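## Task

Stand the yellow supplement bottle and the green supplement bottle upright on the top of the two-door cabinet beside arm3, with each base fully on that top surface. Finish with the tray empty and sitting in the arm1/arm2 room, away from the wall opening. The drink can has to finish upright on the same piece of furniture it starts on. A tray carrying a load travels along one roller lane by itself, and an empty tray travels back along the other. If either bottle or the can touches a roller lane while no gripper holds it, the task fails. Anything that stays in place only because a robot is holding it does not count. At the end, open the grippers and move the arms away.

## Robot and tools

Setup: four identical i2rt Big YAM arms, named arm1, arm2, arm3 and arm4. arm1 and arm2 share one room and arm3 and arm4 share the other, with a wall opening between the rooms. Each arm has six revolute joints, a two-finger gripper and a wrist camera. Two fixed room cameras exist: cam_arm1_arm2 and cam_arm3_arm4. Wrist cameras are arm1_cam_wrist to arm4_cam_wrist. With joints 1 and 6 at zero and the hand level and pointing forward, the wrist camera rides on top of the hand and looks toward the fingertips. Reach is roughly 1.0 m from the joint 1 axis.

Frame: one shared scene frame, origin on the floor, +z up. The hand point is midway between the fingertips; the hand z axis runs along the fingers, and the fingers open and close along the hand y axis. Foot poses are not printed. Calls are made in joint space, not in Cartesian space.

execute_actions: argument actions is a list that holds zero or one action. An action is an object keyed by robot name. Each robot key holds joints, an object of absolute targets by joint name; these are goals, not offsets. Radians for joints, metres for the gripper. Ranges and done tolerances:
- joint1_rad -2.879 to 2.879 (±0.045). Rotates the arm about its foot; positive is counter-clockwise seen from above; at 0 the arm extends the way its foot faces.
- joint2_rad 0 to 3.141 (±0.14). Shoulder. At 0 the upper arm lies roughly level and points backward; increasing raises it and then brings it forward.
- joint3_rad 0 to 3.019 (±0.09). Elbow. At 0 the forearm is folded onto the upper arm; increasing opens it.
- joint4_rad -1.692 to 1.57 (±0.055). Hand pitch; positive tilts the fingers up.
- joint5_rad -1.57 to 1.57 (±0.03). Hand sideways swing; positive goes toward the arm's right.
- joint6_rad -2.094 to 2.094 (±0.035). Hand roll; positive is clockwise viewed from behind the hand.
- gripper_m 0 to 0.093 (±0.003). Fingertip gap. The grip force tops out near 50 to 62 N per pad, and is lower on some grippers.
Several robots may appear in the same action; their motions begin together but finish independently. Joints move at different speeds, so the hand can sweep a wide arc between postures. An omitted joint or robot may keep pushing toward an earlier target. An unknown key or a value out of range rejects the whole call, and nothing moves. An empty list simply returns state and images. The optional argument cameras lists camera names (or "all"); omitted, null or ["all"] gives every camera, and [] gives none. The pictures line gives the order of the returned images.

wait: argument seconds, 0 to 10. Nothing new is commanded; the scene keeps running, and state and images are returned.

zoom_image: argument camera (one camera name) and region [x0, y0, x1, y1] in pixels of that camera's latest full image, with (0,0) at top left, at most 504 by 504. Returns a closer view.

finished_scene: argument scene, the number of the scene being ended. It cannot be undone; the result reports success and gives the next task.

Result lines: joint_positions gives current joint values. joint_status tells how each commanded motion of the last accepted action ended. off_target means the joint stopped away from its goal and may still be pushing. After contact_stop or time_out, the joint holds where it stopped. A time_out joint may instead keep a target near its position (within 0.375, 0.375, 0.113, 0.225, 0.075, 0.3 rad for joints 1 to 6) and keep pushing; it then appears in on_its_own, and it will move there if the path clears. To relieve that push, command the reported position. "joint command not followed" (often with a cause: line) means a self- and inter-arm collision check blocked that arm's joint targets; the gripper part still runs. Blocked joints show not_followed and may be retried on every later action until valid targets are given. on_its_own lists what this call did not command; in it, "held at" is the held target, not the actual position. A very small change from the current position may produce no motion. A joint holding a load up slowly sinks.

Hazards: the arms do not stop on contact and can push hard. A hard press between two robots fails and ends the run, and a hard hit may do the same. Nothing in the state reports arm-to-arm contact, and the collision check can act too late and ignores fingers, gripper housings and wrist cameras. Objects touching robots do not count as robot contact. Never knock anything off the work area or onto the floor. Avoid drops, slips and slams. A loose object may occasionally be nudged. Keep the bottles and the can off the roller lanes unless gripped. The robots act independently, so one stalled arm does not pause the others.

Motor heat: holding a load, or pushing constantly, heats motors even while idle. A MOTOR HOT line appears from 85 °C. At 100 °C the whole arm and its gripper go limp until they cool, reported as an OVER-TEMPERATURE FAULT; the affected keys then read limit_stop_at_motor_heat and should be re-sent. If a result reports a stop, later execute_actions, wait and finished_scene calls in that same reply are skipped. Some heat carries over into the next scene.

Order: locate objects with the cameras, grasp each bottle upright, place it on the loading tray, let the tray roll through to the other room, unload the bottles onto the correct cabinet, and let the empty tray roll back. Leave the can upright. Then open the grippers, retract the arms, and call finished_scene.

Each tool is called after "Request:" as name(argument=value, ...), one argument or row to a line, values as JSON.

## Session

Request:
execute_actions(
  actions=[],
)

Scene clock: 0.00 s.
arm1.joint_positions: joint1_rad=-0.649 joint2_rad=+0.623 joint3_rad=+1.479 joint4_rad=-1.528 joint5_rad=+0.165 joint6_rad=-0.731 gripper_m=+0.095
arm1.joint_status: not commanded
arm1.hand: x=-1.0087 y=-0.4629 z=+1.4285 quat_wxyz=(-0.434, +0.635, -0.638, +0.028) (m; scene frame)
arm2.joint_positions: joint1_rad=-0.005 joint2_rad=+0.278 joint3_rad=+1.374 joint4_rad=-1.427 joint5_rad=-0.211 joint6_rad=+0.531 gripper_m=+0.094
arm2.joint_status: not commanded
arm2.hand: x=-1.7183 y=+0.1653 z=+1.5169 quat_wxyz=(-0.541, -0.171, -0.794, -0.218) (m; scene frame)
arm3.joint_positions: joint1_rad=+0.864 joint2_rad=+0.360 joint3_rad=+1.509 joint4_rad=-1.635 joint5_rad=-0.280 joint6_rad=+0.206 gripper_m=+0.094
arm3.joint_status: not commanded
arm3.hand: x=+1.0796 y=-0.5931 z=+1.4367 quat_wxyz=(-0.008, +0.789, -0.313, -0.528) (m; scene frame)
arm4.joint_positions: joint1_rad=+0.458 joint2_rad=+0.350 joint3_rad=+1.658 joint4_rad=-1.589 joint5_rad=+0.119 joint6_rad=-0.595 gripper_m=+0.095
arm4.joint_status: not commanded
arm4.hand: x=+1.7680 y=+0.1300 z=+1.5632 quat_wxyz=(+0.079, -0.703, -0.387, +0.591) (m; scene frame)
pictures: arm1_cam_wrist, arm2_cam_wrist, arm3_cam_wrist, arm4_cam_wrist, cam_arm1_arm2, cam_arm3_arm4
Images, in order (width x height): arm1_cam_wrist 672x504, arm2_cam_wrist 672x504, arm3_cam_wrist 672x504, arm4_cam_wrist 672x504, cam_arm1_arm2 672x504, cam_arm3_arm4 672x504.

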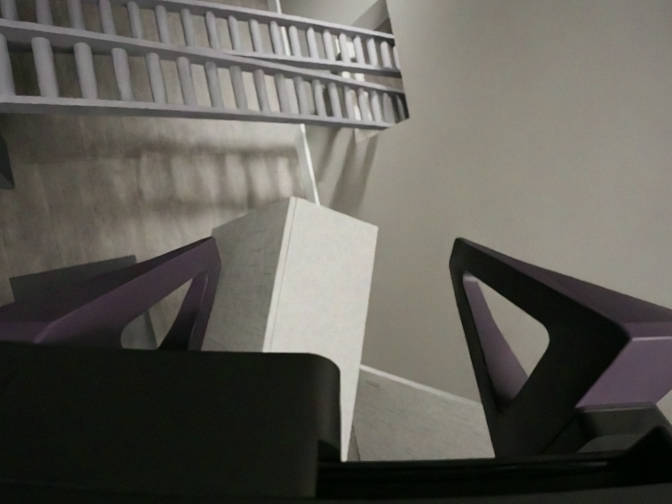

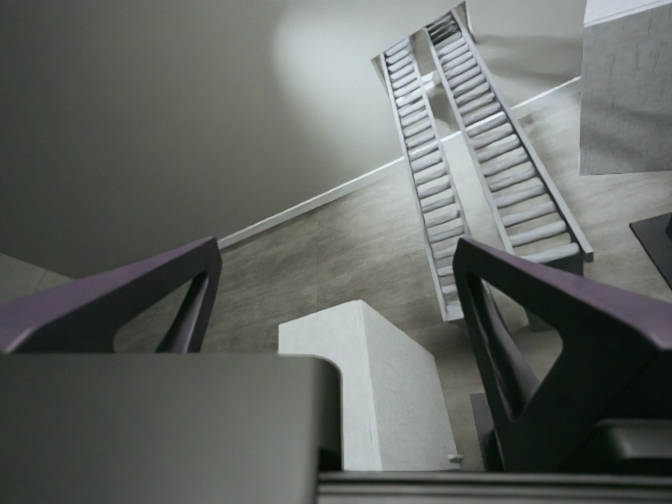

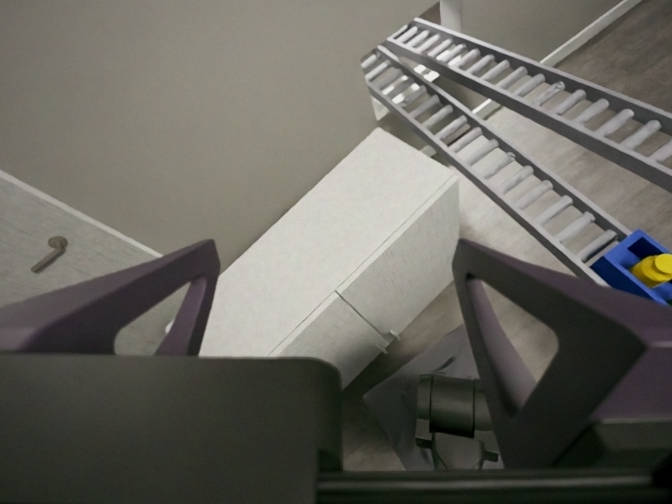

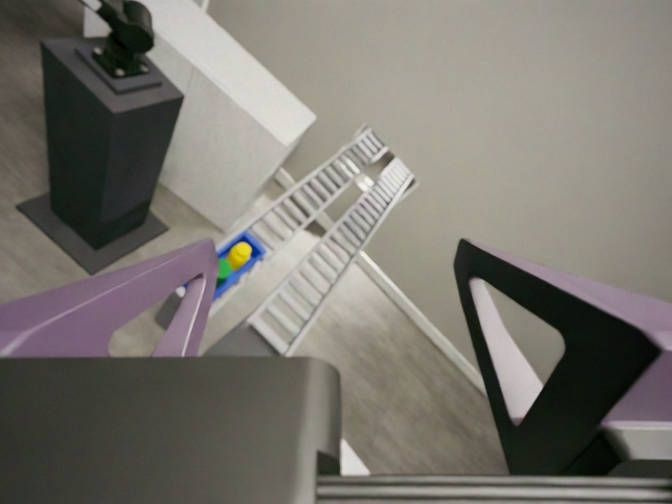

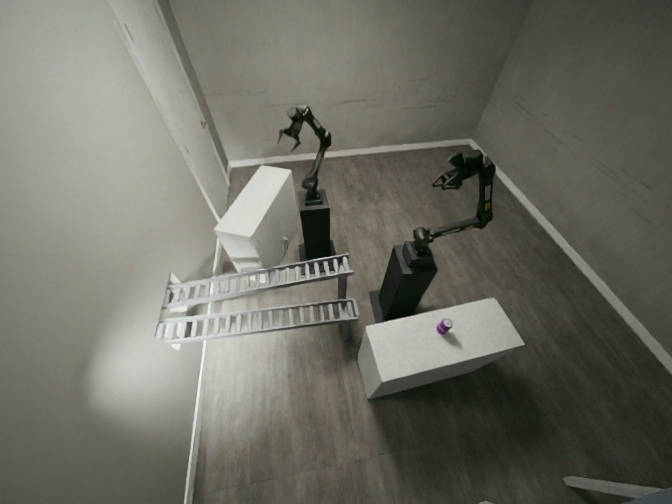

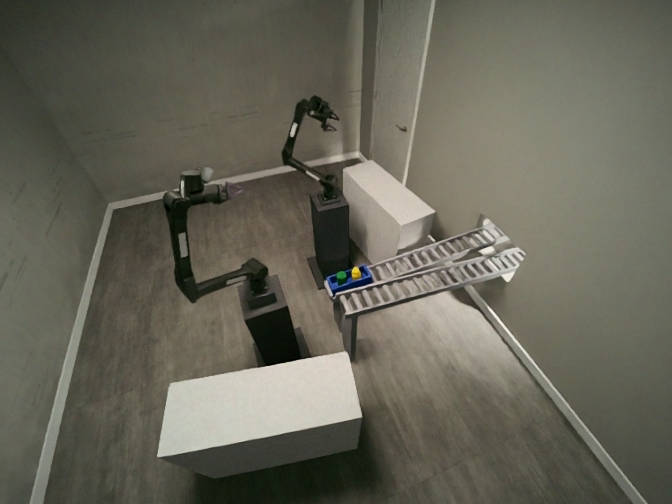

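Request:
execute_actions(
  actions=[
    {"arm1":{"joints":{"joint5_rad":0,"joint6_rad":0,"joint1_rad":0}},"arm2":{"joints":{"joint5_rad":0,"joint6_rad":0,"joint1_rad":0}},"arm3":{"joints":{"joint5_rad":0,"joint6_rad":0,"joint1_rad":0.864}},"arm4":{"joints":{"joint5_rad":0,"joint6_rad":0,"joint1_rad":0.458}}},
  ],
  cameras=[],
)

Request:
execute_actions(
  actions=[
    {"arm1":{"joints":{"joint4_rad":-0.6}},"arm2":{"joints":{"joint3_rad":0.8}},"arm3":{"joints":{"joint1_rad":0.2}},"arm4":{"joints":{"joint2_rad":0.9}}},
  ],
  cameras=["cam_arm3_arm4"],
)

Scene clock: 4.67 s.
arm1.joint_positions: joint1_rad=-0.011 joint2_rad=+0.623 joint3_rad=+1.479 joint4_rad=-1.528 joint5_rad=+0.001 joint6_rad=-0.011 gripper_m=+0.095
arm1.joint_status: all done
arm1.hand: x=-1.1463 y=-0.4039 z=+1.4292 quat_wxyz=(-0.307, +0.633, -0.640, -0.308) (m; scene frame)
arm2.joint_positions: joint1_rad=-0.005 joint2_rad=+0.278 joint3_rad=+1.374 joint4_rad=-1.427 joint5_rad=-0.004 joint6_rad=+0.010 gripper_m=+0.094
arm2.joint_status: all done
arm2.hand: x=-1.7164 y=+0.1299 z=+1.5159 quat_wxyz=(-0.581, -0.021, -0.814, +0.012) (m; scene frame)
arm3.joint_positions: joint1_rad=+0.864 joint2_rad=+0.360 joint3_rad=+1.509 joint4_rad=-1.635 joint5_rad=-0.004 joint6_rad=+0.015 gripper_m=+0.094
arm3.joint_status: all done
arm3.hand: x=+1.1057 y=-0.5537 z=+1.4330 quat_wxyz=(-0.170, +0.799, -0.306, -0.489) (m; scene frame)
arm4.joint_positions: joint1_rad=+0.458 joint2_rad=+0.350 joint3_rad=+1.658 joint4_rad=-1.589 joint5_rad=+0.004 joint6_rad=-0.010 gripper_m=+0.095
arm4.joint_status: all done
arm4.hand: x=+1.7764 y=+0.1120 z=+1.5628 quat_wxyz=(-0.140, -0.778, -0.202, +0.579) (m; scene frame)
pictures: none
No camera images: the call's "cameras" was empty. Leave "cameras" out to get every camera's image.

Scene clock: 6.17 s.
arm1.joint_positions: joint1_rad=-0.011 joint2_rad=+0.623 joint3_rad=+1.479 joint4_rad=-0.616 joint5_rad=+0.001 joint6_rad=-0.011 gripper_m=+0.095
arm1.joint_status: all done
arm1.hand: x=-1.1425 y=-0.3575 z=+1.6406 quat_wxyz=(-0.560, +0.431, -0.441, -0.553) (m; scene frame)
arm2.joint_positions: joint1_rad=-0.005 joint2_rad=+0.285 joint3_rad=+0.791 joint4_rad=-1.427 joint5_rad=-0.004 joint6_rad=+0.010 gripper_m=+0.094
arm2.joint_status: all done
arm2.hand: x=-1.6398 y=+0.1244 z=+1.2479 quat_wxyz=(-0.319, -0.026, -0.947, +0.008) (m; scene frame)
arm3.joint_positions: joint1_rad=+0.204 joint2_rad=+0.360 joint3_rad=+1.509 joint4_rad=-1.635 joint5_rad=-0.002 joint6_rad=+0.014 gripper_m=+0.094
arm3.joint_status: all done
arm3.hand: x=+1.1423 y=-0.5323 z=+1.4324 quat_wxyz=(-0.318, +0.658, -0.550, -0.404) (m; scene frame)
arm4.joint_positions: joint1_rad=+0.458 joint2_rad=+0.902 joint3_rad=+1.659 joint4_rad=-1.589 joint5_rad=+0.004 joint6_rad=-0.010 gripper_m=+0.095
arm4.joint_status: all done
arm4.hand: x=+1.5497 y=-0.0103 z=+1.4844 quat_wxyz=(-0.081, -0.905, -0.234, +0.345) (m; scene frame)
pictures: cam_arm3_arm4
Images, in order (width x height): cam_arm3_arm4 672x504.

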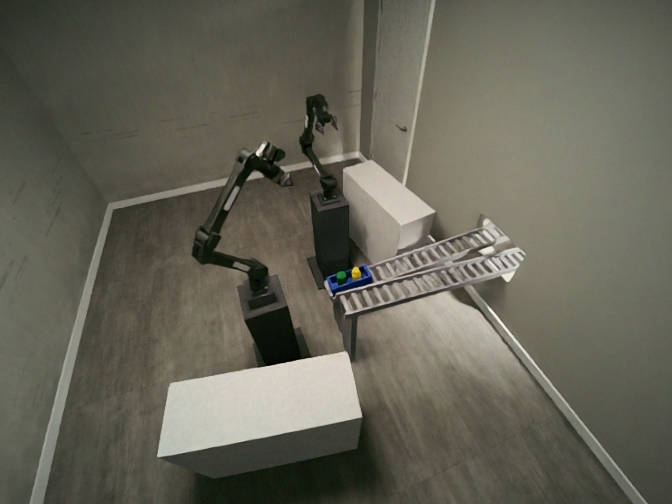

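Request:
execute_actions(
  actions=[
    {"arm3":{"joints":{"joint1_rad":0.27,"joint2_rad":1.404,"joint3_rad":1.558,"joint4_rad":-1.454}},"arm4":{"joints":{"joint1_rad":0,"joint2_rad":0.35,"joint4_rad":-1.69}}},
  ],
  cameras=["arm3_cam_wrist","arm4_cam_wrist","cam_arm3_arm4"],
)

Scene clock: 11.83 s.
arm1.joint_positions: joint1_rad=-0.011 joint2_rad=+0.623 joint3_rad=+1.479 joint4_rad=-0.616 joint5_rad=+0.001 joint6_rad=-0.011 gripper_m=+0.095
arm1.joint_status: not commanded
arm1.hand: x=-1.1425 y=-0.3575 z=+1.6406 quat_wxyz=(-0.560, +0.431, -0.441, -0.553) (m; scene frame)
arm2.joint_positions: joint1_rad=-0.005 joint2_rad=+0.285 joint3_rad=+0.791 joint4_rad=-1.427 joint5_rad=-0.004 joint6_rad=+0.010 gripper_m=+0.094
arm2.joint_status: not commanded
arm2.hand: x=-1.6398 y=+0.1244 z=+1.2479 quat_wxyz=(-0.319, -0.026, -0.947, +0.008) (m; scene frame)
arm3.joint_positions: joint1_rad=+0.267 joint2_rad=+1.412 joint3_rad=+1.544 joint4_rad=-1.460 joint5_rad=-0.002 joint6_rad=+0.014 gripper_m=+0.094
arm3.joint_status: all done
arm3.hand: x=+1.0316 y=-0.1470 z=+1.1971 quat_wxyz=(-0.066, +0.783, -0.611, -0.100) (m; scene frame)
arm4.joint_positions: joint1_rad=+0.004 joint2_rad=+0.331 joint3_rad=+1.679 joint4_rad=-1.682 joint5_rad=+0.003 joint6_rad=-0.009 gripper_m=+0.095
arm4.joint_status: all done
arm4.hand: x=+1.7965 y=+0.1238 z=+1.5480 quat_wxyz=(-0.004, -0.818, -0.024, +0.575) (m; scene frame)
pictures: arm3_cam_wrist, arm4_cam_wrist, cam_arm3_arm4
Images, in order (width x height): arm3_cam_wrist 672x504, arm4_cam_wrist 672x504, cam_arm3_arm4 672x504.

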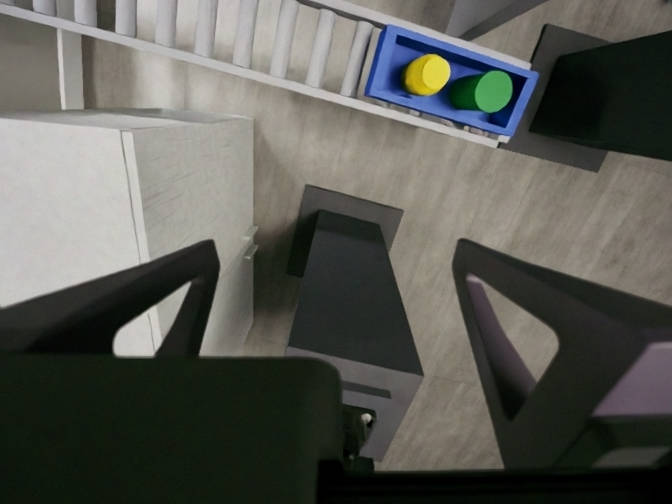

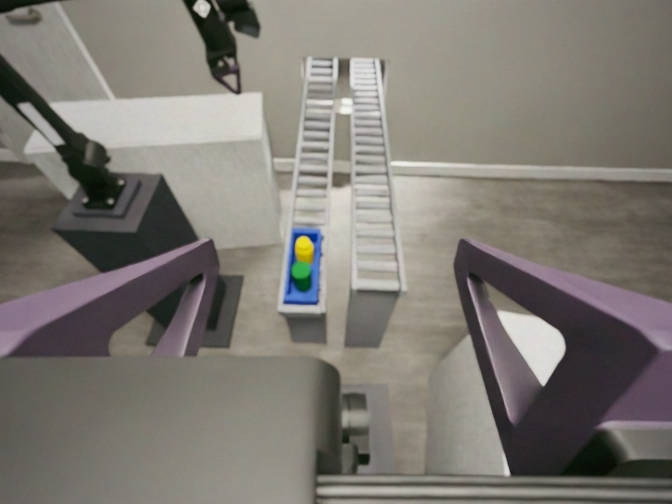

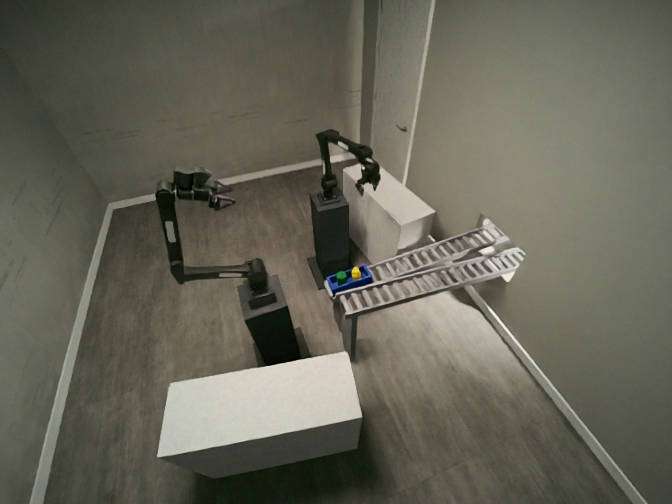

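Request:
execute_actions(
  actions=[
    {"arm3":{"joints":{"joint1_rad":-0.105,"joint2_rad":2.073,"joint3_rad":1.77,"joint4_rad":-1.268}}},
  ],
  cameras=["arm3_cam_wrist","arm4_cam_wrist"],
)

Scene clock: 18.10 s.
arm1.joint_positions: joint1_rad=-0.011 joint2_rad=+0.623 joint3_rad=+1.479 joint4_rad=-0.616 joint5_rad=+0.001 joint6_rad=-0.011 gripper_m=+0.095
arm1.joint_status: not commanded
arm1.hand: x=-1.1425 y=-0.3575 z=+1.6406 quat_wxyz=(-0.560, +0.431, -0.441, -0.553) (m; scene frame)
arm2.joint_positions: joint1_rad=-0.005 joint2_rad=+0.285 joint3_rad=+0.791 joint4_rad=-1.427 joint5_rad=-0.004 joint6_rad=+0.010 gripper_m=+0.094
arm2.joint_status: not commanded
arm2.hand: x=-1.6398 y=+0.1244 z=+1.2479 quat_wxyz=(-0.319, -0.026, -0.947, +0.008) (m; scene frame)
arm3.joint_positions: joint1_rad=-0.101 joint2_rad=+2.095 joint3_rad=+1.748 joint4_rad=-1.270 joint5_rad=+0.000 joint6_rad=+0.013 gripper_m=+0.094
arm3.joint_status: all done
arm3.hand: x=+1.2151 y=+0.0148 z=+0.9156 quat_wxyz=(+0.024, +0.664, -0.748, +0.014) (m; scene frame)
arm4.joint_positions: joint1_rad=+0.004 joint2_rad=+0.331 joint3_rad=+1.679 joint4_rad=-1.682 joint5_rad=+0.003 joint6_rad=-0.009 gripper_m=+0.095
arm4.joint_status: not commanded
arm4.hand: x=+1.7965 y=+0.1238 z=+1.5480 quat_wxyz=(-0.004, -0.818, -0.024, +0.575) (m; scene frame)
pictures: arm3_cam_wrist, arm4_cam_wrist
Images, in order (width x height): arm3_cam_wrist 672x504, arm4_cam_wrist 672x504.

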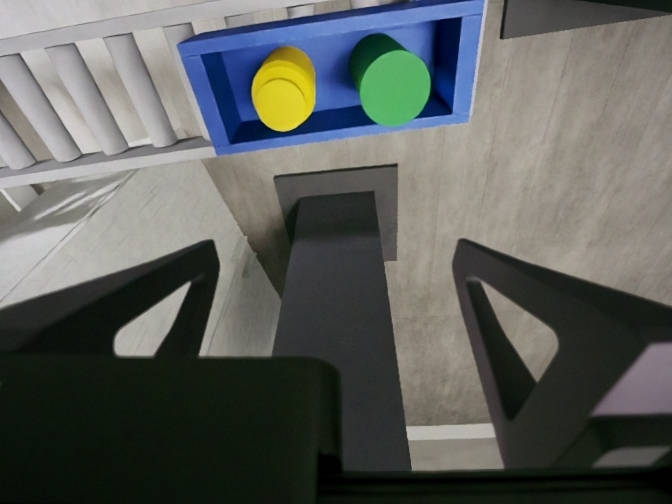

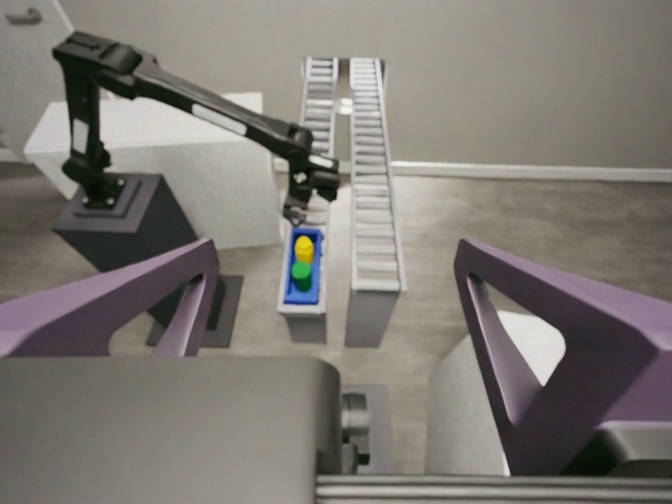

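Request:
execute_actions(
  actions=[
    {"arm3":{"joints":{"joint1_rad":-0.195}}},
  ],
  cameras=["arm3_cam_wrist"],
)

Scene clock: 21.40 s.
arm1.joint_positions: joint1_rad=-0.011 joint2_rad=+0.623 joint3_rad=+1.479 joint4_rad=-0.616 joint5_rad=+0.001 joint6_rad=-0.011 gripper_m=+0.095
arm1.joint_status: not commanded
arm1.hand: x=-1.1425 y=-0.3575 z=+1.6406 quat_wxyz=(-0.560, +0.431, -0.441, -0.553) (m; scene frame)
arm2.joint_positions: joint1_rad=-0.005 joint2_rad=+0.285 joint3_rad=+0.791 joint4_rad=-1.427 joint5_rad=-0.004 joint6_rad=+0.010 gripper_m=+0.094
arm2.joint_status: not commanded
arm2.hand: x=-1.6398 y=+0.1244 z=+1.2479 quat_wxyz=(-0.319, -0.026, -0.947, +0.008) (m; scene frame)
arm3.joint_positions: joint1_rad=-0.198 joint2_rad=+2.095 joint3_rad=+1.748 joint4_rad=-1.270 joint5_rad=+0.000 joint6_rad=+0.013 gripper_m=+0.094
arm3.joint_status: all done
arm3.hand: x=+1.2740 y=+0.0056 z=+0.9150 quat_wxyz=(+0.024, +0.627, -0.779, +0.014) (m; scene frame)
arm4.joint_positions: joint1_rad=+0.004 joint2_rad=+0.331 joint3_rad=+1.679 joint4_rad=-1.682 joint5_rad=+0.003 joint6_rad=-0.009 gripper_m=+0.095
arm4.joint_status: not commanded
arm4.hand: x=+1.7965 y=+0.1238 z=+1.5480 quat_wxyz=(-0.004, -0.818, -0.024, +0.575) (m; scene frame)
pictures: arm3_cam_wrist
Images, in order (width x height): arm3_cam_wrist 672x504.

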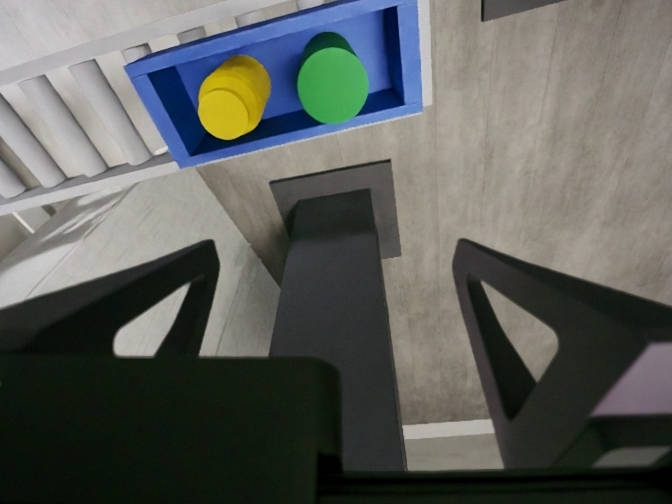

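Request:
execute_actions(
  actions=[
    {"arm3":{"joints":{"joint1_rad":-0.188,"joint2_rad":2.30,"joint3_rad":1.885,"joint4_rad":-1.145,"joint6_rad":1.57}}},
  ],
  cameras=["arm3_cam_wrist","arm4_cam_wrist"],
)

Scene clock: 24.60 s.
arm1.joint_positions: joint1_rad=-0.011 joint2_rad=+0.623 joint3_rad=+1.479 joint4_rad=-0.616 joint5_rad=+0.001 joint6_rad=-0.011 gripper_m=+0.095
arm1.joint_status: not commanded
arm1.hand: x=-1.1425 y=-0.3575 z=+1.6406 quat_wxyz=(-0.560, +0.431, -0.441, -0.553) (m; scene frame)
arm2.joint_positions: joint1_rad=-0.005 joint2_rad=+0.285 joint3_rad=+0.791 joint4_rad=-1.427 joint5_rad=-0.004 joint6_rad=+0.010 gripper_m=+0.094
arm2.joint_status: not commanded
arm2.hand: x=-1.6398 y=+0.1244 z=+1.2479 quat_wxyz=(-0.319, -0.026, -0.947, +0.008) (m; scene frame)
arm3.joint_positions: joint1_rad=-0.196 joint2_rad=+2.313 joint3_rad=+1.859 joint4_rad=-1.151 joint5_rad=+0.000 joint6_rad=+1.555 gripper_m=+0.094
arm3.joint_status: all done
arm3.hand: x=+1.2807 y=+0.0491 z=+0.8165 quat_wxyz=(+0.007, -0.093, -0.995, +0.020) (m; scene frame)
arm4.joint_positions: joint1_rad=+0.004 joint2_rad=+0.331 joint3_rad=+1.679 joint4_rad=-1.682 joint5_rad=+0.003 joint6_rad=-0.009 gripper_m=+0.095
arm4.joint_status: not commanded
arm4.hand: x=+1.7965 y=+0.1238 z=+1.5480 quat_wxyz=(-0.004, -0.818, -0.024, +0.575) (m; scene frame)
pictures: arm3_cam_wrist, arm4_cam_wrist
Images, in order (width x height): arm3_cam_wrist 672x504, arm4_cam_wrist 672x504.

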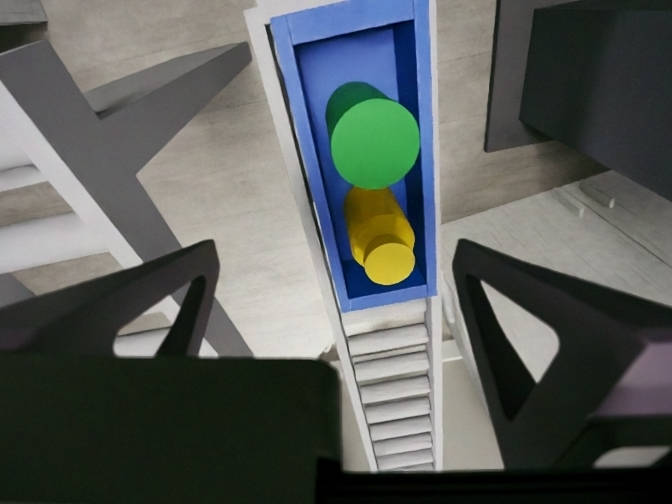

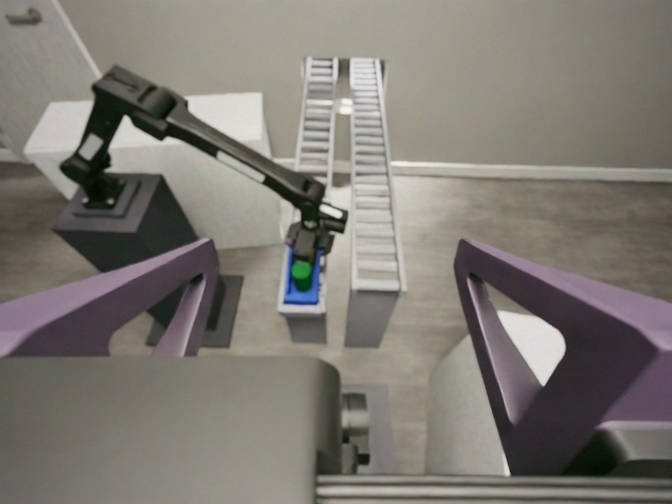

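Request:
execute_actions(
  actions=[
    {"arm3":{"joints":{"joint1_rad":-0.2,"joint2_rad":2.348,"joint3_rad":1.70,"joint4_rad":-0.915}}},
  ],
  cameras=["arm3_cam_wrist","arm4_cam_wrist"],
)

Scene clock: 27.33 s.
arm1.joint_positions: joint1_rad=-0.011 joint2_rad=+0.623 joint3_rad=+1.479 joint4_rad=-0.616 joint5_rad=+0.001 joint6_rad=-0.011 gripper_m=+0.095
arm1.joint_status: not commanded
arm1.hand: x=-1.1425 y=-0.3575 z=+1.6406 quat_wxyz=(-0.560, +0.431, -0.441, -0.553) (m; scene frame)
arm2.joint_positions: joint1_rad=-0.005 joint2_rad=+0.285 joint3_rad=+0.791 joint4_rad=-1.427 joint5_rad=-0.004 joint6_rad=+0.010 gripper_m=+0.094
arm2.joint_status: not commanded
arm2.hand: x=-1.6398 y=+0.1244 z=+1.2479 quat_wxyz=(-0.319, -0.026, -0.947, +0.008) (m; scene frame)
arm3.joint_positions: joint1_rad=-0.196 joint2_rad=+2.343 joint3_rad=+1.696 joint4_rad=-0.926 joint5_rad=+0.000 joint6_rad=+1.556 gripper_m=+0.094
arm3.joint_status: all done
arm3.hand: x=+1.2750 y=+0.0251 z=+0.7442 quat_wxyz=(+0.006, -0.093, -0.996, +0.005) (m; scene frame)
arm4.joint_positions: joint1_rad=+0.004 joint2_rad=+0.331 joint3_rad=+1.679 joint4_rad=-1.682 joint5_rad=+0.003 joint6_rad=-0.009 gripper_m=+0.095
arm4.joint_status: not commanded
arm4.hand: x=+1.7965 y=+0.1238 z=+1.5480 quat_wxyz=(-0.004, -0.818, -0.024, +0.575) (m; scene frame)
pictures: arm3_cam_wrist, arm4_cam_wrist
Images, in order (width x height): arm3_cam_wrist 672x504, arm4_cam_wrist 672x504.

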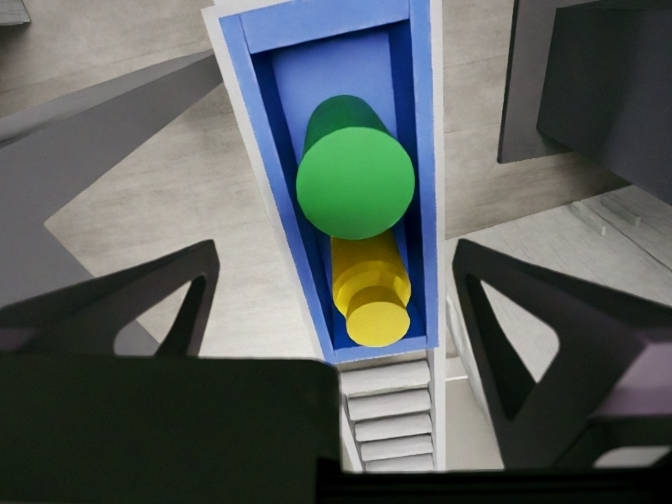

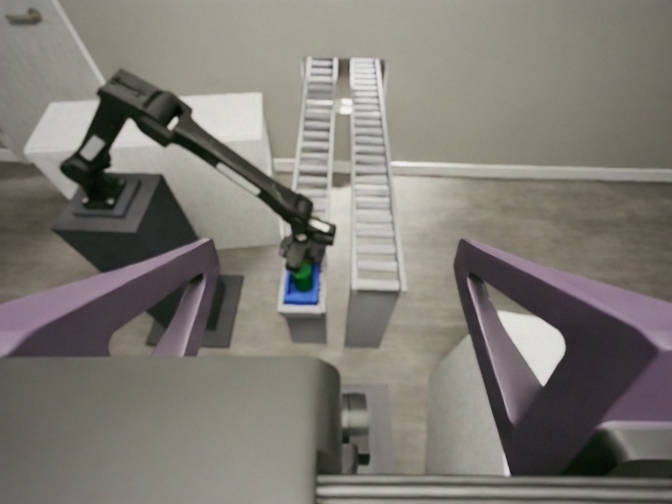

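Request:
execute_actions(
  actions=[
    {"arm3":{"joints":{"joint2_rad":2.515,"joint3_rad":1.695,"joint4_rad":-0.745}}},
  ],
  cameras=["arm3_cam_wrist","cam_arm3_arm4"],
)

Scene clock: 29.17 s.
arm1.joint_positions: joint1_rad=-0.011 joint2_rad=+0.623 joint3_rad=+1.479 joint4_rad=-0.616 joint5_rad=+0.001 joint6_rad=-0.011 gripper_m=+0.095
arm1.joint_status: not commanded
arm1.hand: x=-1.1425 y=-0.3575 z=+1.6406 quat_wxyz=(-0.560, +0.431, -0.441, -0.553) (m; scene frame)
arm2.joint_positions: joint1_rad=-0.005 joint2_rad=+0.285 joint3_rad=+0.791 joint4_rad=-1.427 joint5_rad=-0.004 joint6_rad=+0.010 gripper_m=+0.094
arm2.joint_status: not commanded
arm2.hand: x=-1.6398 y=+0.1244 z=+1.2479 quat_wxyz=(-0.319, -0.026, -0.947, +0.008) (m; scene frame)
arm3.joint_positions: joint1_rad=-0.197 joint2_rad=+2.450 joint3_rad=+1.696 joint4_rad=-0.779 joint5_rad=+0.001 joint6_rad=+1.556 gripper_m=+0.094
arm3.joint_status: all done
arm3.hand: x=+1.2762 y=+0.0298 z=+0.6781 quat_wxyz=(+0.003, -0.094, -0.995, -0.015) (m; scene frame)
arm4.joint_positions: joint1_rad=+0.004 joint2_rad=+0.331 joint3_rad=+1.679 joint4_rad=-1.682 joint5_rad=+0.003 joint6_rad=-0.009 gripper_m=+0.095
arm4.joint_status: not commanded
arm4.hand: x=+1.7965 y=+0.1238 z=+1.5480 quat_wxyz=(-0.004, -0.818, -0.024, +0.575) (m; scene frame)
pictures: arm3_cam_wrist, cam_arm3_arm4
Images, in order (width x height): arm3_cam_wrist 672x504, cam_arm3_arm4 672x504.

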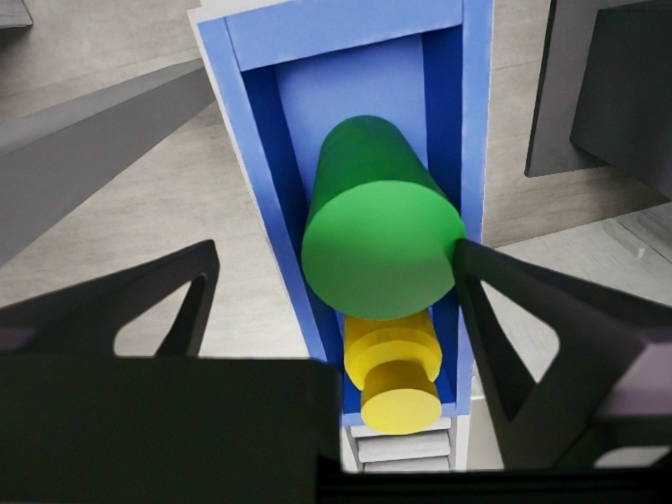

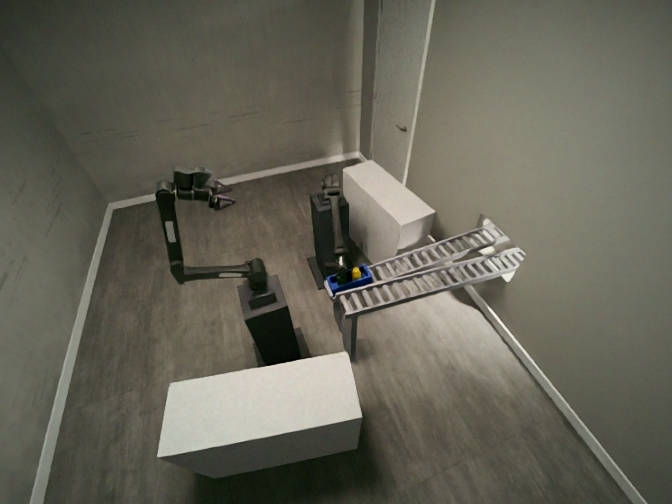

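Request:
execute_actions(
  actions=[
    {"arm3":{"joints":{"joint2_rad":2.40,"joint3_rad":1.61,"joint4_rad":-0.72}}},
  ],
  cameras=["arm3_cam_wrist"],
)

Scene clock: 31.07 s.
arm1.joint_positions: joint1_rad=-0.011 joint2_rad=+0.623 joint3_rad=+1.479 joint4_rad=-0.616 joint5_rad=+0.001 joint6_rad=-0.011 gripper_m=+0.095
arm1.joint_status: not commanded
arm1.hand: x=-1.1425 y=-0.3575 z=+1.6406 quat_wxyz=(-0.560, +0.431, -0.441, -0.553) (m; scene frame)
arm2.joint_positions: joint1_rad=-0.005 joint2_rad=+0.285 joint3_rad=+0.791 joint4_rad=-1.427 joint5_rad=-0.004 joint6_rad=+0.010 gripper_m=+0.094
arm2.joint_status: not commanded
arm2.hand: x=-1.6398 y=+0.1244 z=+1.2479 quat_wxyz=(-0.319, -0.026, -0.947, +0.008) (m; scene frame)
arm3.joint_positions: joint1_rad=-0.197 joint2_rad=+2.416 joint3_rad=+1.619 joint4_rad=-0.732 joint5_rad=+0.001 joint6_rad=+1.556 gripper_m=+0.094
arm3.joint_status: all done
arm3.hand: x=+1.2727 y=+0.0131 z=+0.6782 quat_wxyz=(+0.003, -0.094, -0.995, -0.017) (m; scene frame)
arm4.joint_positions: joint1_rad=+0.004 joint2_rad=+0.331 joint3_rad=+1.679 joint4_rad=-1.682 joint5_rad=+0.003 joint6_rad=-0.009 gripper_m=+0.095
arm4.joint_status: not commanded
arm4.hand: x=+1.7965 y=+0.1238 z=+1.5480 quat_wxyz=(-0.004, -0.818, -0.024, +0.575) (m; scene frame)
pictures: arm3_cam_wrist
Images, in order (width x height): arm3_cam_wrist 672x504.

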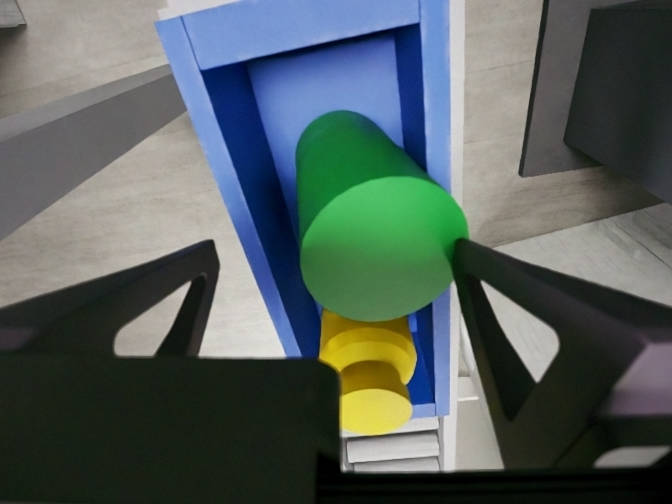

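Request:
execute_actions(
  actions=[
    {"arm3":{"joints":{"joint2_rad":2.33,"joint4_rad":-0.80}}},
  ],
  cameras=["arm3_cam_wrist"],
)

Scene clock: 32.43 s.
arm1.joint_positions: joint1_rad=-0.011 joint2_rad=+0.623 joint3_rad=+1.479 joint4_rad=-0.616 joint5_rad=+0.001 joint6_rad=-0.011 gripper_m=+0.095
arm1.joint_status: not commanded
arm1.hand: x=-1.1425 y=-0.3575 z=+1.6406 quat_wxyz=(-0.560, +0.431, -0.441, -0.553) (m; scene frame)
arm2.joint_positions: joint1_rad=-0.005 joint2_rad=+0.285 joint3_rad=+0.791 joint4_rad=-1.427 joint5_rad=-0.004 joint6_rad=+0.010 gripper_m=+0.094
arm2.joint_status: not commanded
arm2.hand: x=-1.6398 y=+0.1244 z=+1.2479 quat_wxyz=(-0.319, -0.026, -0.947, +0.008) (m; scene frame)
arm3.joint_positions: joint1_rad=-0.197 joint2_rad=+2.343 joint3_rad=+1.609 joint4_rad=-0.790 joint5_rad=+0.001 joint6_rad=+1.556 gripper_m=+0.094
arm3.joint_status: all done
arm3.hand: x=+1.2738 y=+0.0160 z=+0.7192 quat_wxyz=(+0.003, -0.094, -0.995, -0.020) (m; scene frame)
arm4.joint_positions: joint1_rad=+0.004 joint2_rad=+0.331 joint3_rad=+1.679 joint4_rad=-1.682 joint5_rad=+0.003 joint6_rad=-0.009 gripper_m=+0.095
arm4.joint_status: not commanded
arm4.hand: x=+1.7965 y=+0.1238 z=+1.5480 quat_wxyz=(-0.004, -0.818, -0.024, +0.575) (m; scene frame)
pictures: arm3_cam_wrist
Images, in order (width x height): arm3_cam_wrist 672x504.

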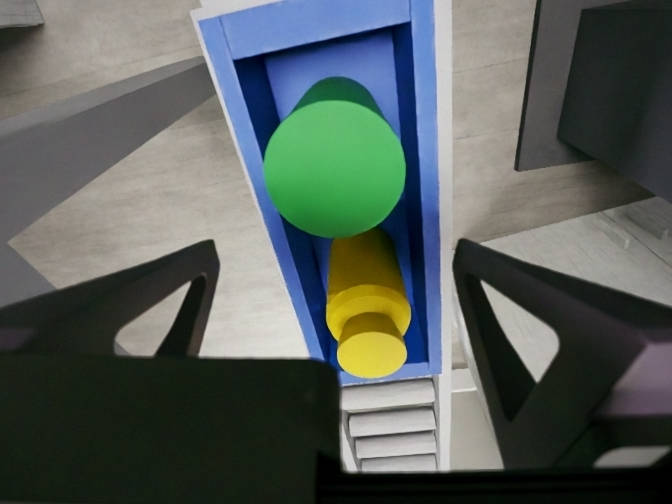

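Request:
execute_actions(
  actions=[
    {"arm3":{"joints":{"joint2_rad":2.495,"joint3_rad":1.645,"joint4_rad":-0.675}}},
  ],
  cameras=["arm3_cam_wrist"],
)

Scene clock: 34.30 s.
arm1.joint_positions: joint1_rad=-0.011 joint2_rad=+0.623 joint3_rad=+1.479 joint4_rad=-0.616 joint5_rad=+0.001 joint6_rad=-0.011 gripper_m=+0.095
arm1.joint_status: not commanded
arm1.hand: x=-1.1425 y=-0.3575 z=+1.6406 quat_wxyz=(-0.560, +0.431, -0.441, -0.553) (m; scene frame)
arm2.joint_positions: joint1_rad=-0.005 joint2_rad=+0.285 joint3_rad=+0.791 joint4_rad=-1.427 joint5_rad=-0.004 joint6_rad=+0.010 gripper_m=+0.094
arm2.joint_status: not commanded
arm2.hand: x=-1.6398 y=+0.1244 z=+1.2479 quat_wxyz=(-0.319, -0.026, -0.947, +0.008) (m; scene frame)
arm3.joint_positions: joint1_rad=-0.197 joint2_rad=+2.504 joint3_rad=+1.624 joint4_rad=-0.684 joint5_rad=+0.001 joint6_rad=+1.557 gripper_m=+0.094
arm3.joint_status: all done
arm3.hand: x=+1.2690 y=-0.0026 z=+0.6273 quat_wxyz=(+0.005, -0.094, -0.996, +0.000) (m; scene frame)
arm4.joint_positions: joint1_rad=+0.004 joint2_rad=+0.331 joint3_rad=+1.679 joint4_rad=-1.682 joint5_rad=+0.003 joint6_rad=-0.009 gripper_m=+0.095
arm4.joint_status: not commanded
arm4.hand: x=+1.7965 y=+0.1238 z=+1.5480 quat_wxyz=(-0.004, -0.818, -0.024, +0.575) (m; scene frame)
pictures: arm3_cam_wrist
Images, in order (width x height): arm3_cam_wrist 672x504.

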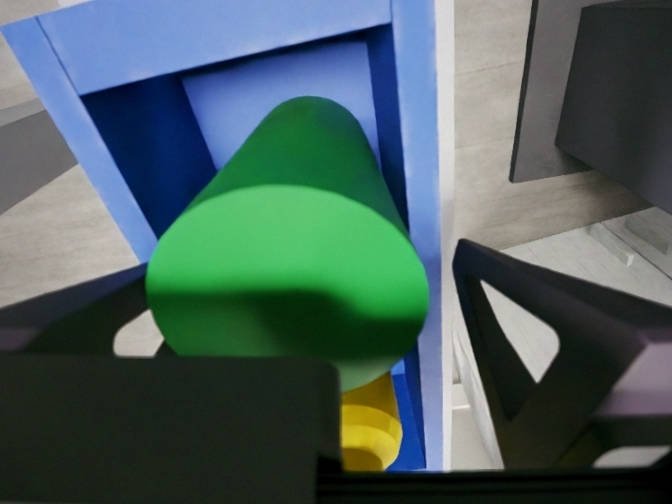

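Request:
execute_actions(
  actions=[
    {"arm3":{"joints":{"gripper_m":0.045}}},
  ],
  cameras=["arm3_cam_wrist","cam_arm3_arm4"],
)

Scene clock: 35.40 s.
arm1.joint_positions: joint1_rad=-0.011 joint2_rad=+0.623 joint3_rad=+1.479 joint4_rad=-0.616 joint5_rad=+0.001 joint6_rad=-0.011 gripper_m=+0.095
arm1.joint_status: not commanded
arm1.hand: x=-1.1425 y=-0.3575 z=+1.6406 quat_wxyz=(-0.560, +0.431, -0.441, -0.553) (m; scene frame)
arm2.joint_positions: joint1_rad=-0.005 joint2_rad=+0.285 joint3_rad=+0.791 joint4_rad=-1.427 joint5_rad=-0.004 joint6_rad=+0.010 gripper_m=+0.094
arm2.joint_status: not commanded
arm2.hand: x=-1.6398 y=+0.1244 z=+1.2479 quat_wxyz=(-0.319, -0.026, -0.947, +0.008) (m; scene frame)
arm3.joint_positions: joint1_rad=-0.193 joint2_rad=+2.498 joint3_rad=+1.629 joint4_rad=-0.679 joint5_rad=-0.004 joint6_rad=+1.555 gripper_m=+0.065
arm3.joint_status: gripper_m off_target (ended at +0.065, target +0.045)
arm3.hand: x=+1.2671 y=+0.0037 z=+0.6319 quat_wxyz=(+0.006, -0.091, -0.996, -0.007) (m; scene frame)
arm4.joint_positions: joint1_rad=+0.004 joint2_rad=+0.331 joint3_rad=+1.679 joint4_rad=-1.682 joint5_rad=+0.003 joint6_rad=-0.009 gripper_m=+0.095
arm4.joint_status: not commanded
arm4.hand: x=+1.7965 y=+0.1238 z=+1.5480 quat_wxyz=(-0.004, -0.818, -0.024, +0.575) (m; scene frame)
pictures: arm3_cam_wrist, cam_arm3_arm4
Images, in order (width x height): arm3_cam_wrist 672x504, cam_arm3_arm4 672x504.

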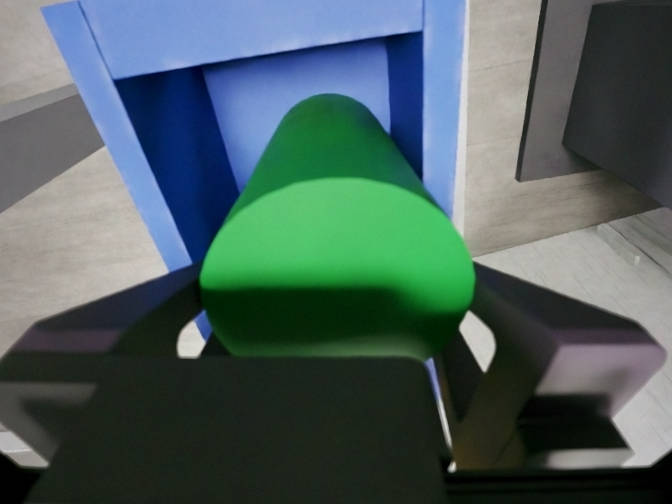

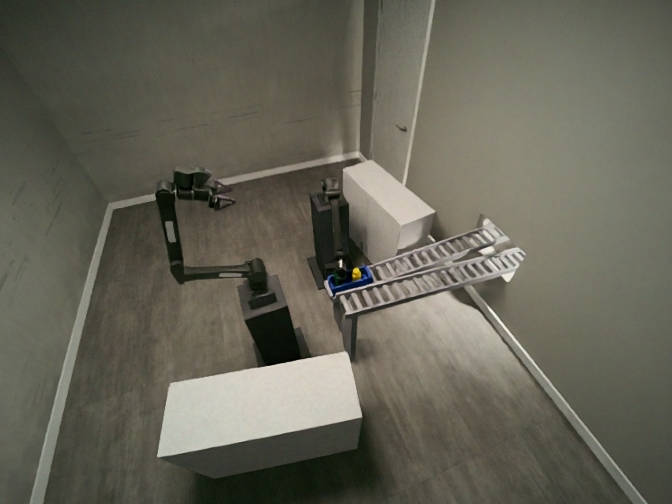

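Request:
execute_actions(
  actions=[
    {"arm3":{"joints":{"joint2_rad":2.0,"joint3_rad":1.75,"joint4_rad":-1.30}}},
  ],
  cameras=[],
)

Request:
execute_actions(
  actions=[
    {"arm3":{"joints":{"joint1_rad":1.45}}},
  ],
  cameras=["arm3_cam_wrist","cam_arm3_arm4","arm4_cam_wrist"],
)

Scene clock: 37.93 s.
arm1.joint_positions: joint1_rad=-0.011 joint2_rad=+0.623 joint3_rad=+1.479 joint4_rad=-0.616 joint5_rad=+0.001 joint6_rad=-0.011 gripper_m=+0.095
arm1.joint_status: not commanded
arm1.hand: x=-1.1425 y=-0.3575 z=+1.6406 quat_wxyz=(-0.560, +0.431, -0.441, -0.553) (m; scene frame)
arm2.joint_positions: joint1_rad=-0.005 joint2_rad=+0.285 joint3_rad=+0.791 joint4_rad=-1.427 joint5_rad=-0.004 joint6_rad=+0.010 gripper_m=+0.094
arm2.joint_status: not commanded
arm2.hand: x=-1.6398 y=+0.1244 z=+1.2479 quat_wxyz=(-0.319, -0.026, -0.947, +0.008) (m; scene frame)
arm3.joint_positions: joint1_rad=-0.193 joint2_rad=+2.010 joint3_rad=+1.737 joint4_rad=-1.290 joint5_rad=-0.003 joint6_rad=+1.556 gripper_m=+0.065
arm3.joint_status: all done
arm3.hand: x=+1.2705 y=+0.0025 z=+0.9614 quat_wxyz=(+0.007, -0.092, -0.996, +0.000) (m; scene frame)
arm4.joint_positions: joint1_rad=+0.004 joint2_rad=+0.331 joint3_rad=+1.679 joint4_rad=-1.682 joint5_rad=+0.003 joint6_rad=-0.009 gripper_m=+0.095
arm4.joint_status: not commanded
arm4.hand: x=+1.7965 y=+0.1238 z=+1.5480 quat_wxyz=(-0.004, -0.818, -0.024, +0.575) (m; scene frame)
pictures: none
No camera images: the call's "cameras" was empty. Leave "cameras" out to get every camera's image.

Scene clock: 40.07 s.
arm1.joint_positions: joint1_rad=-0.011 joint2_rad=+0.623 joint3_rad=+1.479 joint4_rad=-0.616 joint5_rad=+0.001 joint6_rad=-0.011 gripper_m=+0.095
arm1.joint_status: not commanded
arm1.hand: x=-1.1425 y=-0.3575 z=+1.6406 quat_wxyz=(-0.560, +0.431, -0.441, -0.553) (m; scene frame)
arm2.joint_positions: joint1_rad=-0.005 joint2_rad=+0.285 joint3_rad=+0.791 joint4_rad=-1.427 joint5_rad=-0.004 joint6_rad=+0.010 gripper_m=+0.094
arm2.joint_status: not commanded
arm2.hand: x=-1.6398 y=+0.1244 z=+1.2479 quat_wxyz=(-0.319, -0.026, -0.947, +0.008) (m; scene frame)
arm3.joint_positions: joint1_rad=+1.453 joint2_rad=+2.010 joint3_rad=+1.737 joint4_rad=-1.290 joint5_rad=-0.004 joint6_rad=+1.556 gripper_m=+0.065
arm3.joint_status: all done
arm3.hand: x=+0.5403 y=-0.5246 z=+0.9737 quat_wxyz=(+0.010, +0.668, -0.744, -0.003) (m; scene frame)
arm4.joint_positions: joint1_rad=+0.004 joint2_rad=+0.331 joint3_rad=+1.679 joint4_rad=-1.682 joint5_rad=+0.003 joint6_rad=-0.009 gripper_m=+0.095
arm4.joint_status: not commanded
arm4.hand: x=+1.7965 y=+0.1238 z=+1.5480 quat_wxyz=(-0.004, -0.818, -0.024, +0.575) (m; scene frame)
pictures: arm3_cam_wrist, arm4_cam_wrist, cam_arm3_arm4
Images, in order (width x height): arm3_cam_wrist 672x504, arm4_cam_wrist 672x504, cam_arm3_arm4 672x504.

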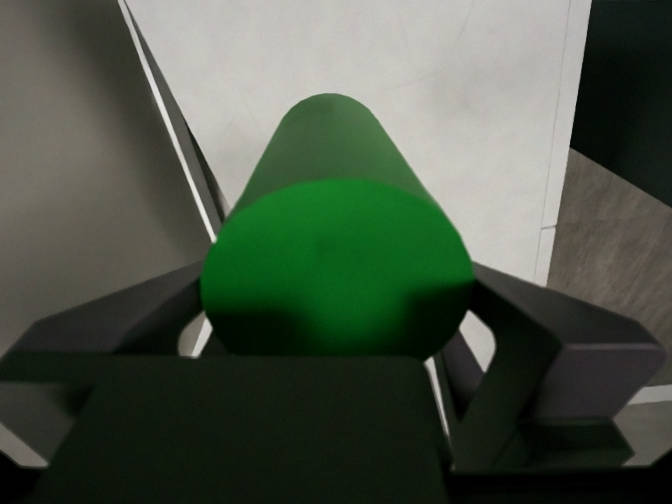

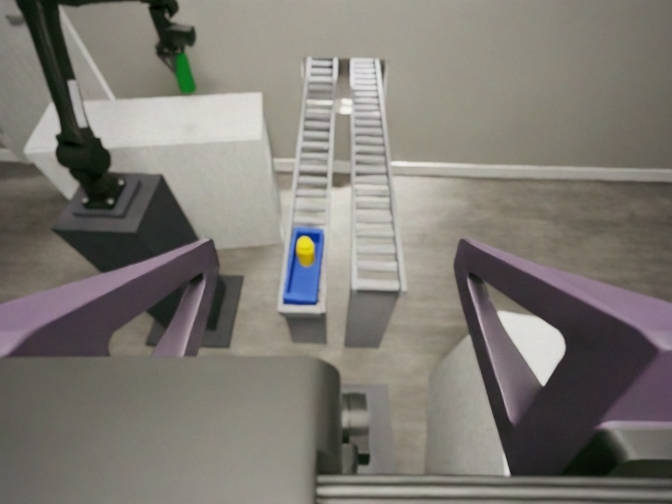

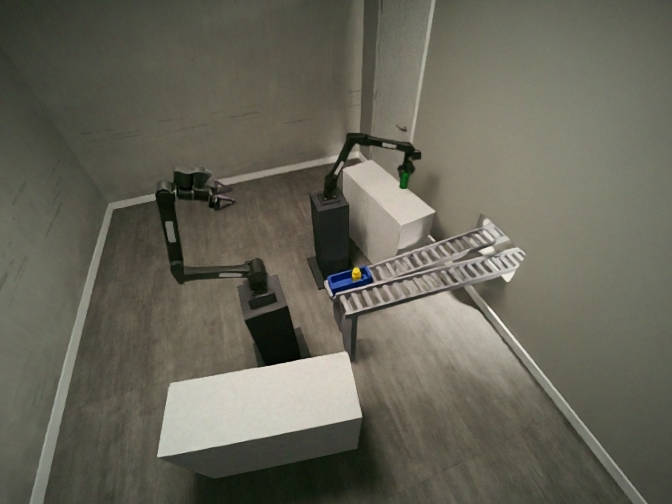

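Request:
execute_actions(
  actions=[
    {"arm3":{"joints":{"joint2_rad":1.945,"joint3_rad":1.37,"joint4_rad":-0.96}}},
  ],
  cameras=["arm3_cam_wrist","cam_arm3_arm4","arm4_cam_wrist"],
)

Scene clock: 42.90 s.
arm1.joint_positions: joint1_rad=-0.011 joint2_rad=+0.623 joint3_rad=+1.479 joint4_rad=-0.616 joint5_rad=+0.001 joint6_rad=-0.011 gripper_m=+0.095
arm1.joint_status: not commanded
arm1.hand: x=-1.1425 y=-0.3575 z=+1.6406 quat_wxyz=(-0.560, +0.431, -0.441, -0.553) (m; scene frame)
arm2.joint_positions: joint1_rad=-0.005 joint2_rad=+0.285 joint3_rad=+0.791 joint4_rad=-1.427 joint5_rad=-0.004 joint6_rad=+0.010 gripper_m=+0.094
arm2.joint_status: not commanded
arm2.hand: x=-1.6398 y=+0.1244 z=+1.2479 quat_wxyz=(-0.319, -0.026, -0.947, +0.008) (m; scene frame)
arm3.joint_positions: joint1_rad=+1.453 joint2_rad=+1.966 joint3_rad=+1.359 joint4_rad=-0.973 joint5_rad=-0.003 joint6_rad=+1.557 gripper_m=+0.065
arm3.joint_status: all done
arm3.hand: x=+0.6105 y=-0.5340 z=+0.8679 quat_wxyz=(+0.005, +0.668, -0.744, +0.003) (m; scene frame)
arm4.joint_positions: joint1_rad=+0.004 joint2_rad=+0.331 joint3_rad=+1.679 joint4_rad=-1.682 joint5_rad=+0.003 joint6_rad=-0.009 gripper_m=+0.095
arm4.joint_status: not commanded
arm4.hand: x=+1.7965 y=+0.1238 z=+1.5480 quat_wxyz=(-0.004, -0.818, -0.024, +0.575) (m; scene frame)
pictures: arm3_cam_wrist, arm4_cam_wrist, cam_arm3_arm4
Images, in order (width x height): arm3_cam_wrist 672x504, arm4_cam_wrist 672x504, cam_arm3_arm4 672x504.

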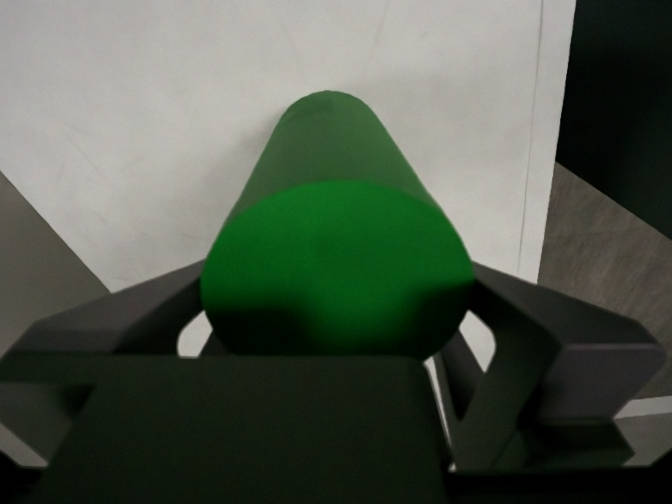

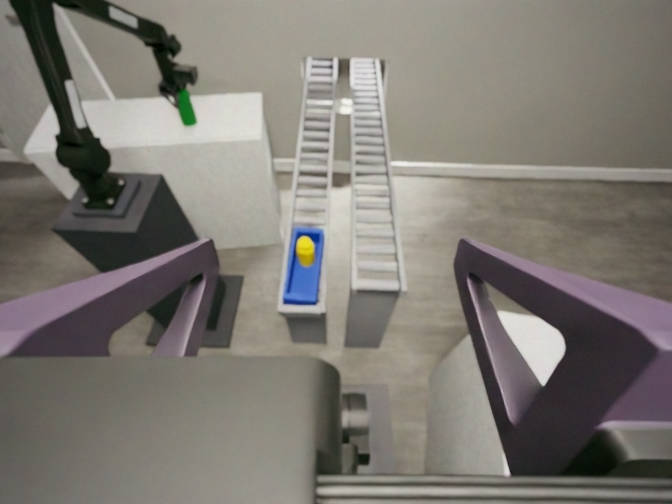

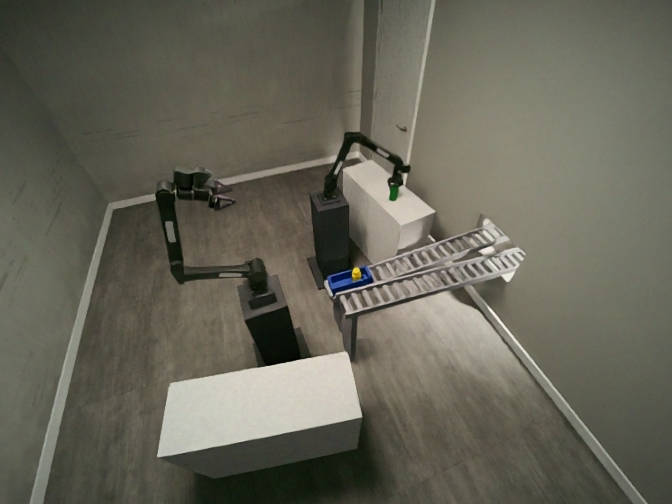

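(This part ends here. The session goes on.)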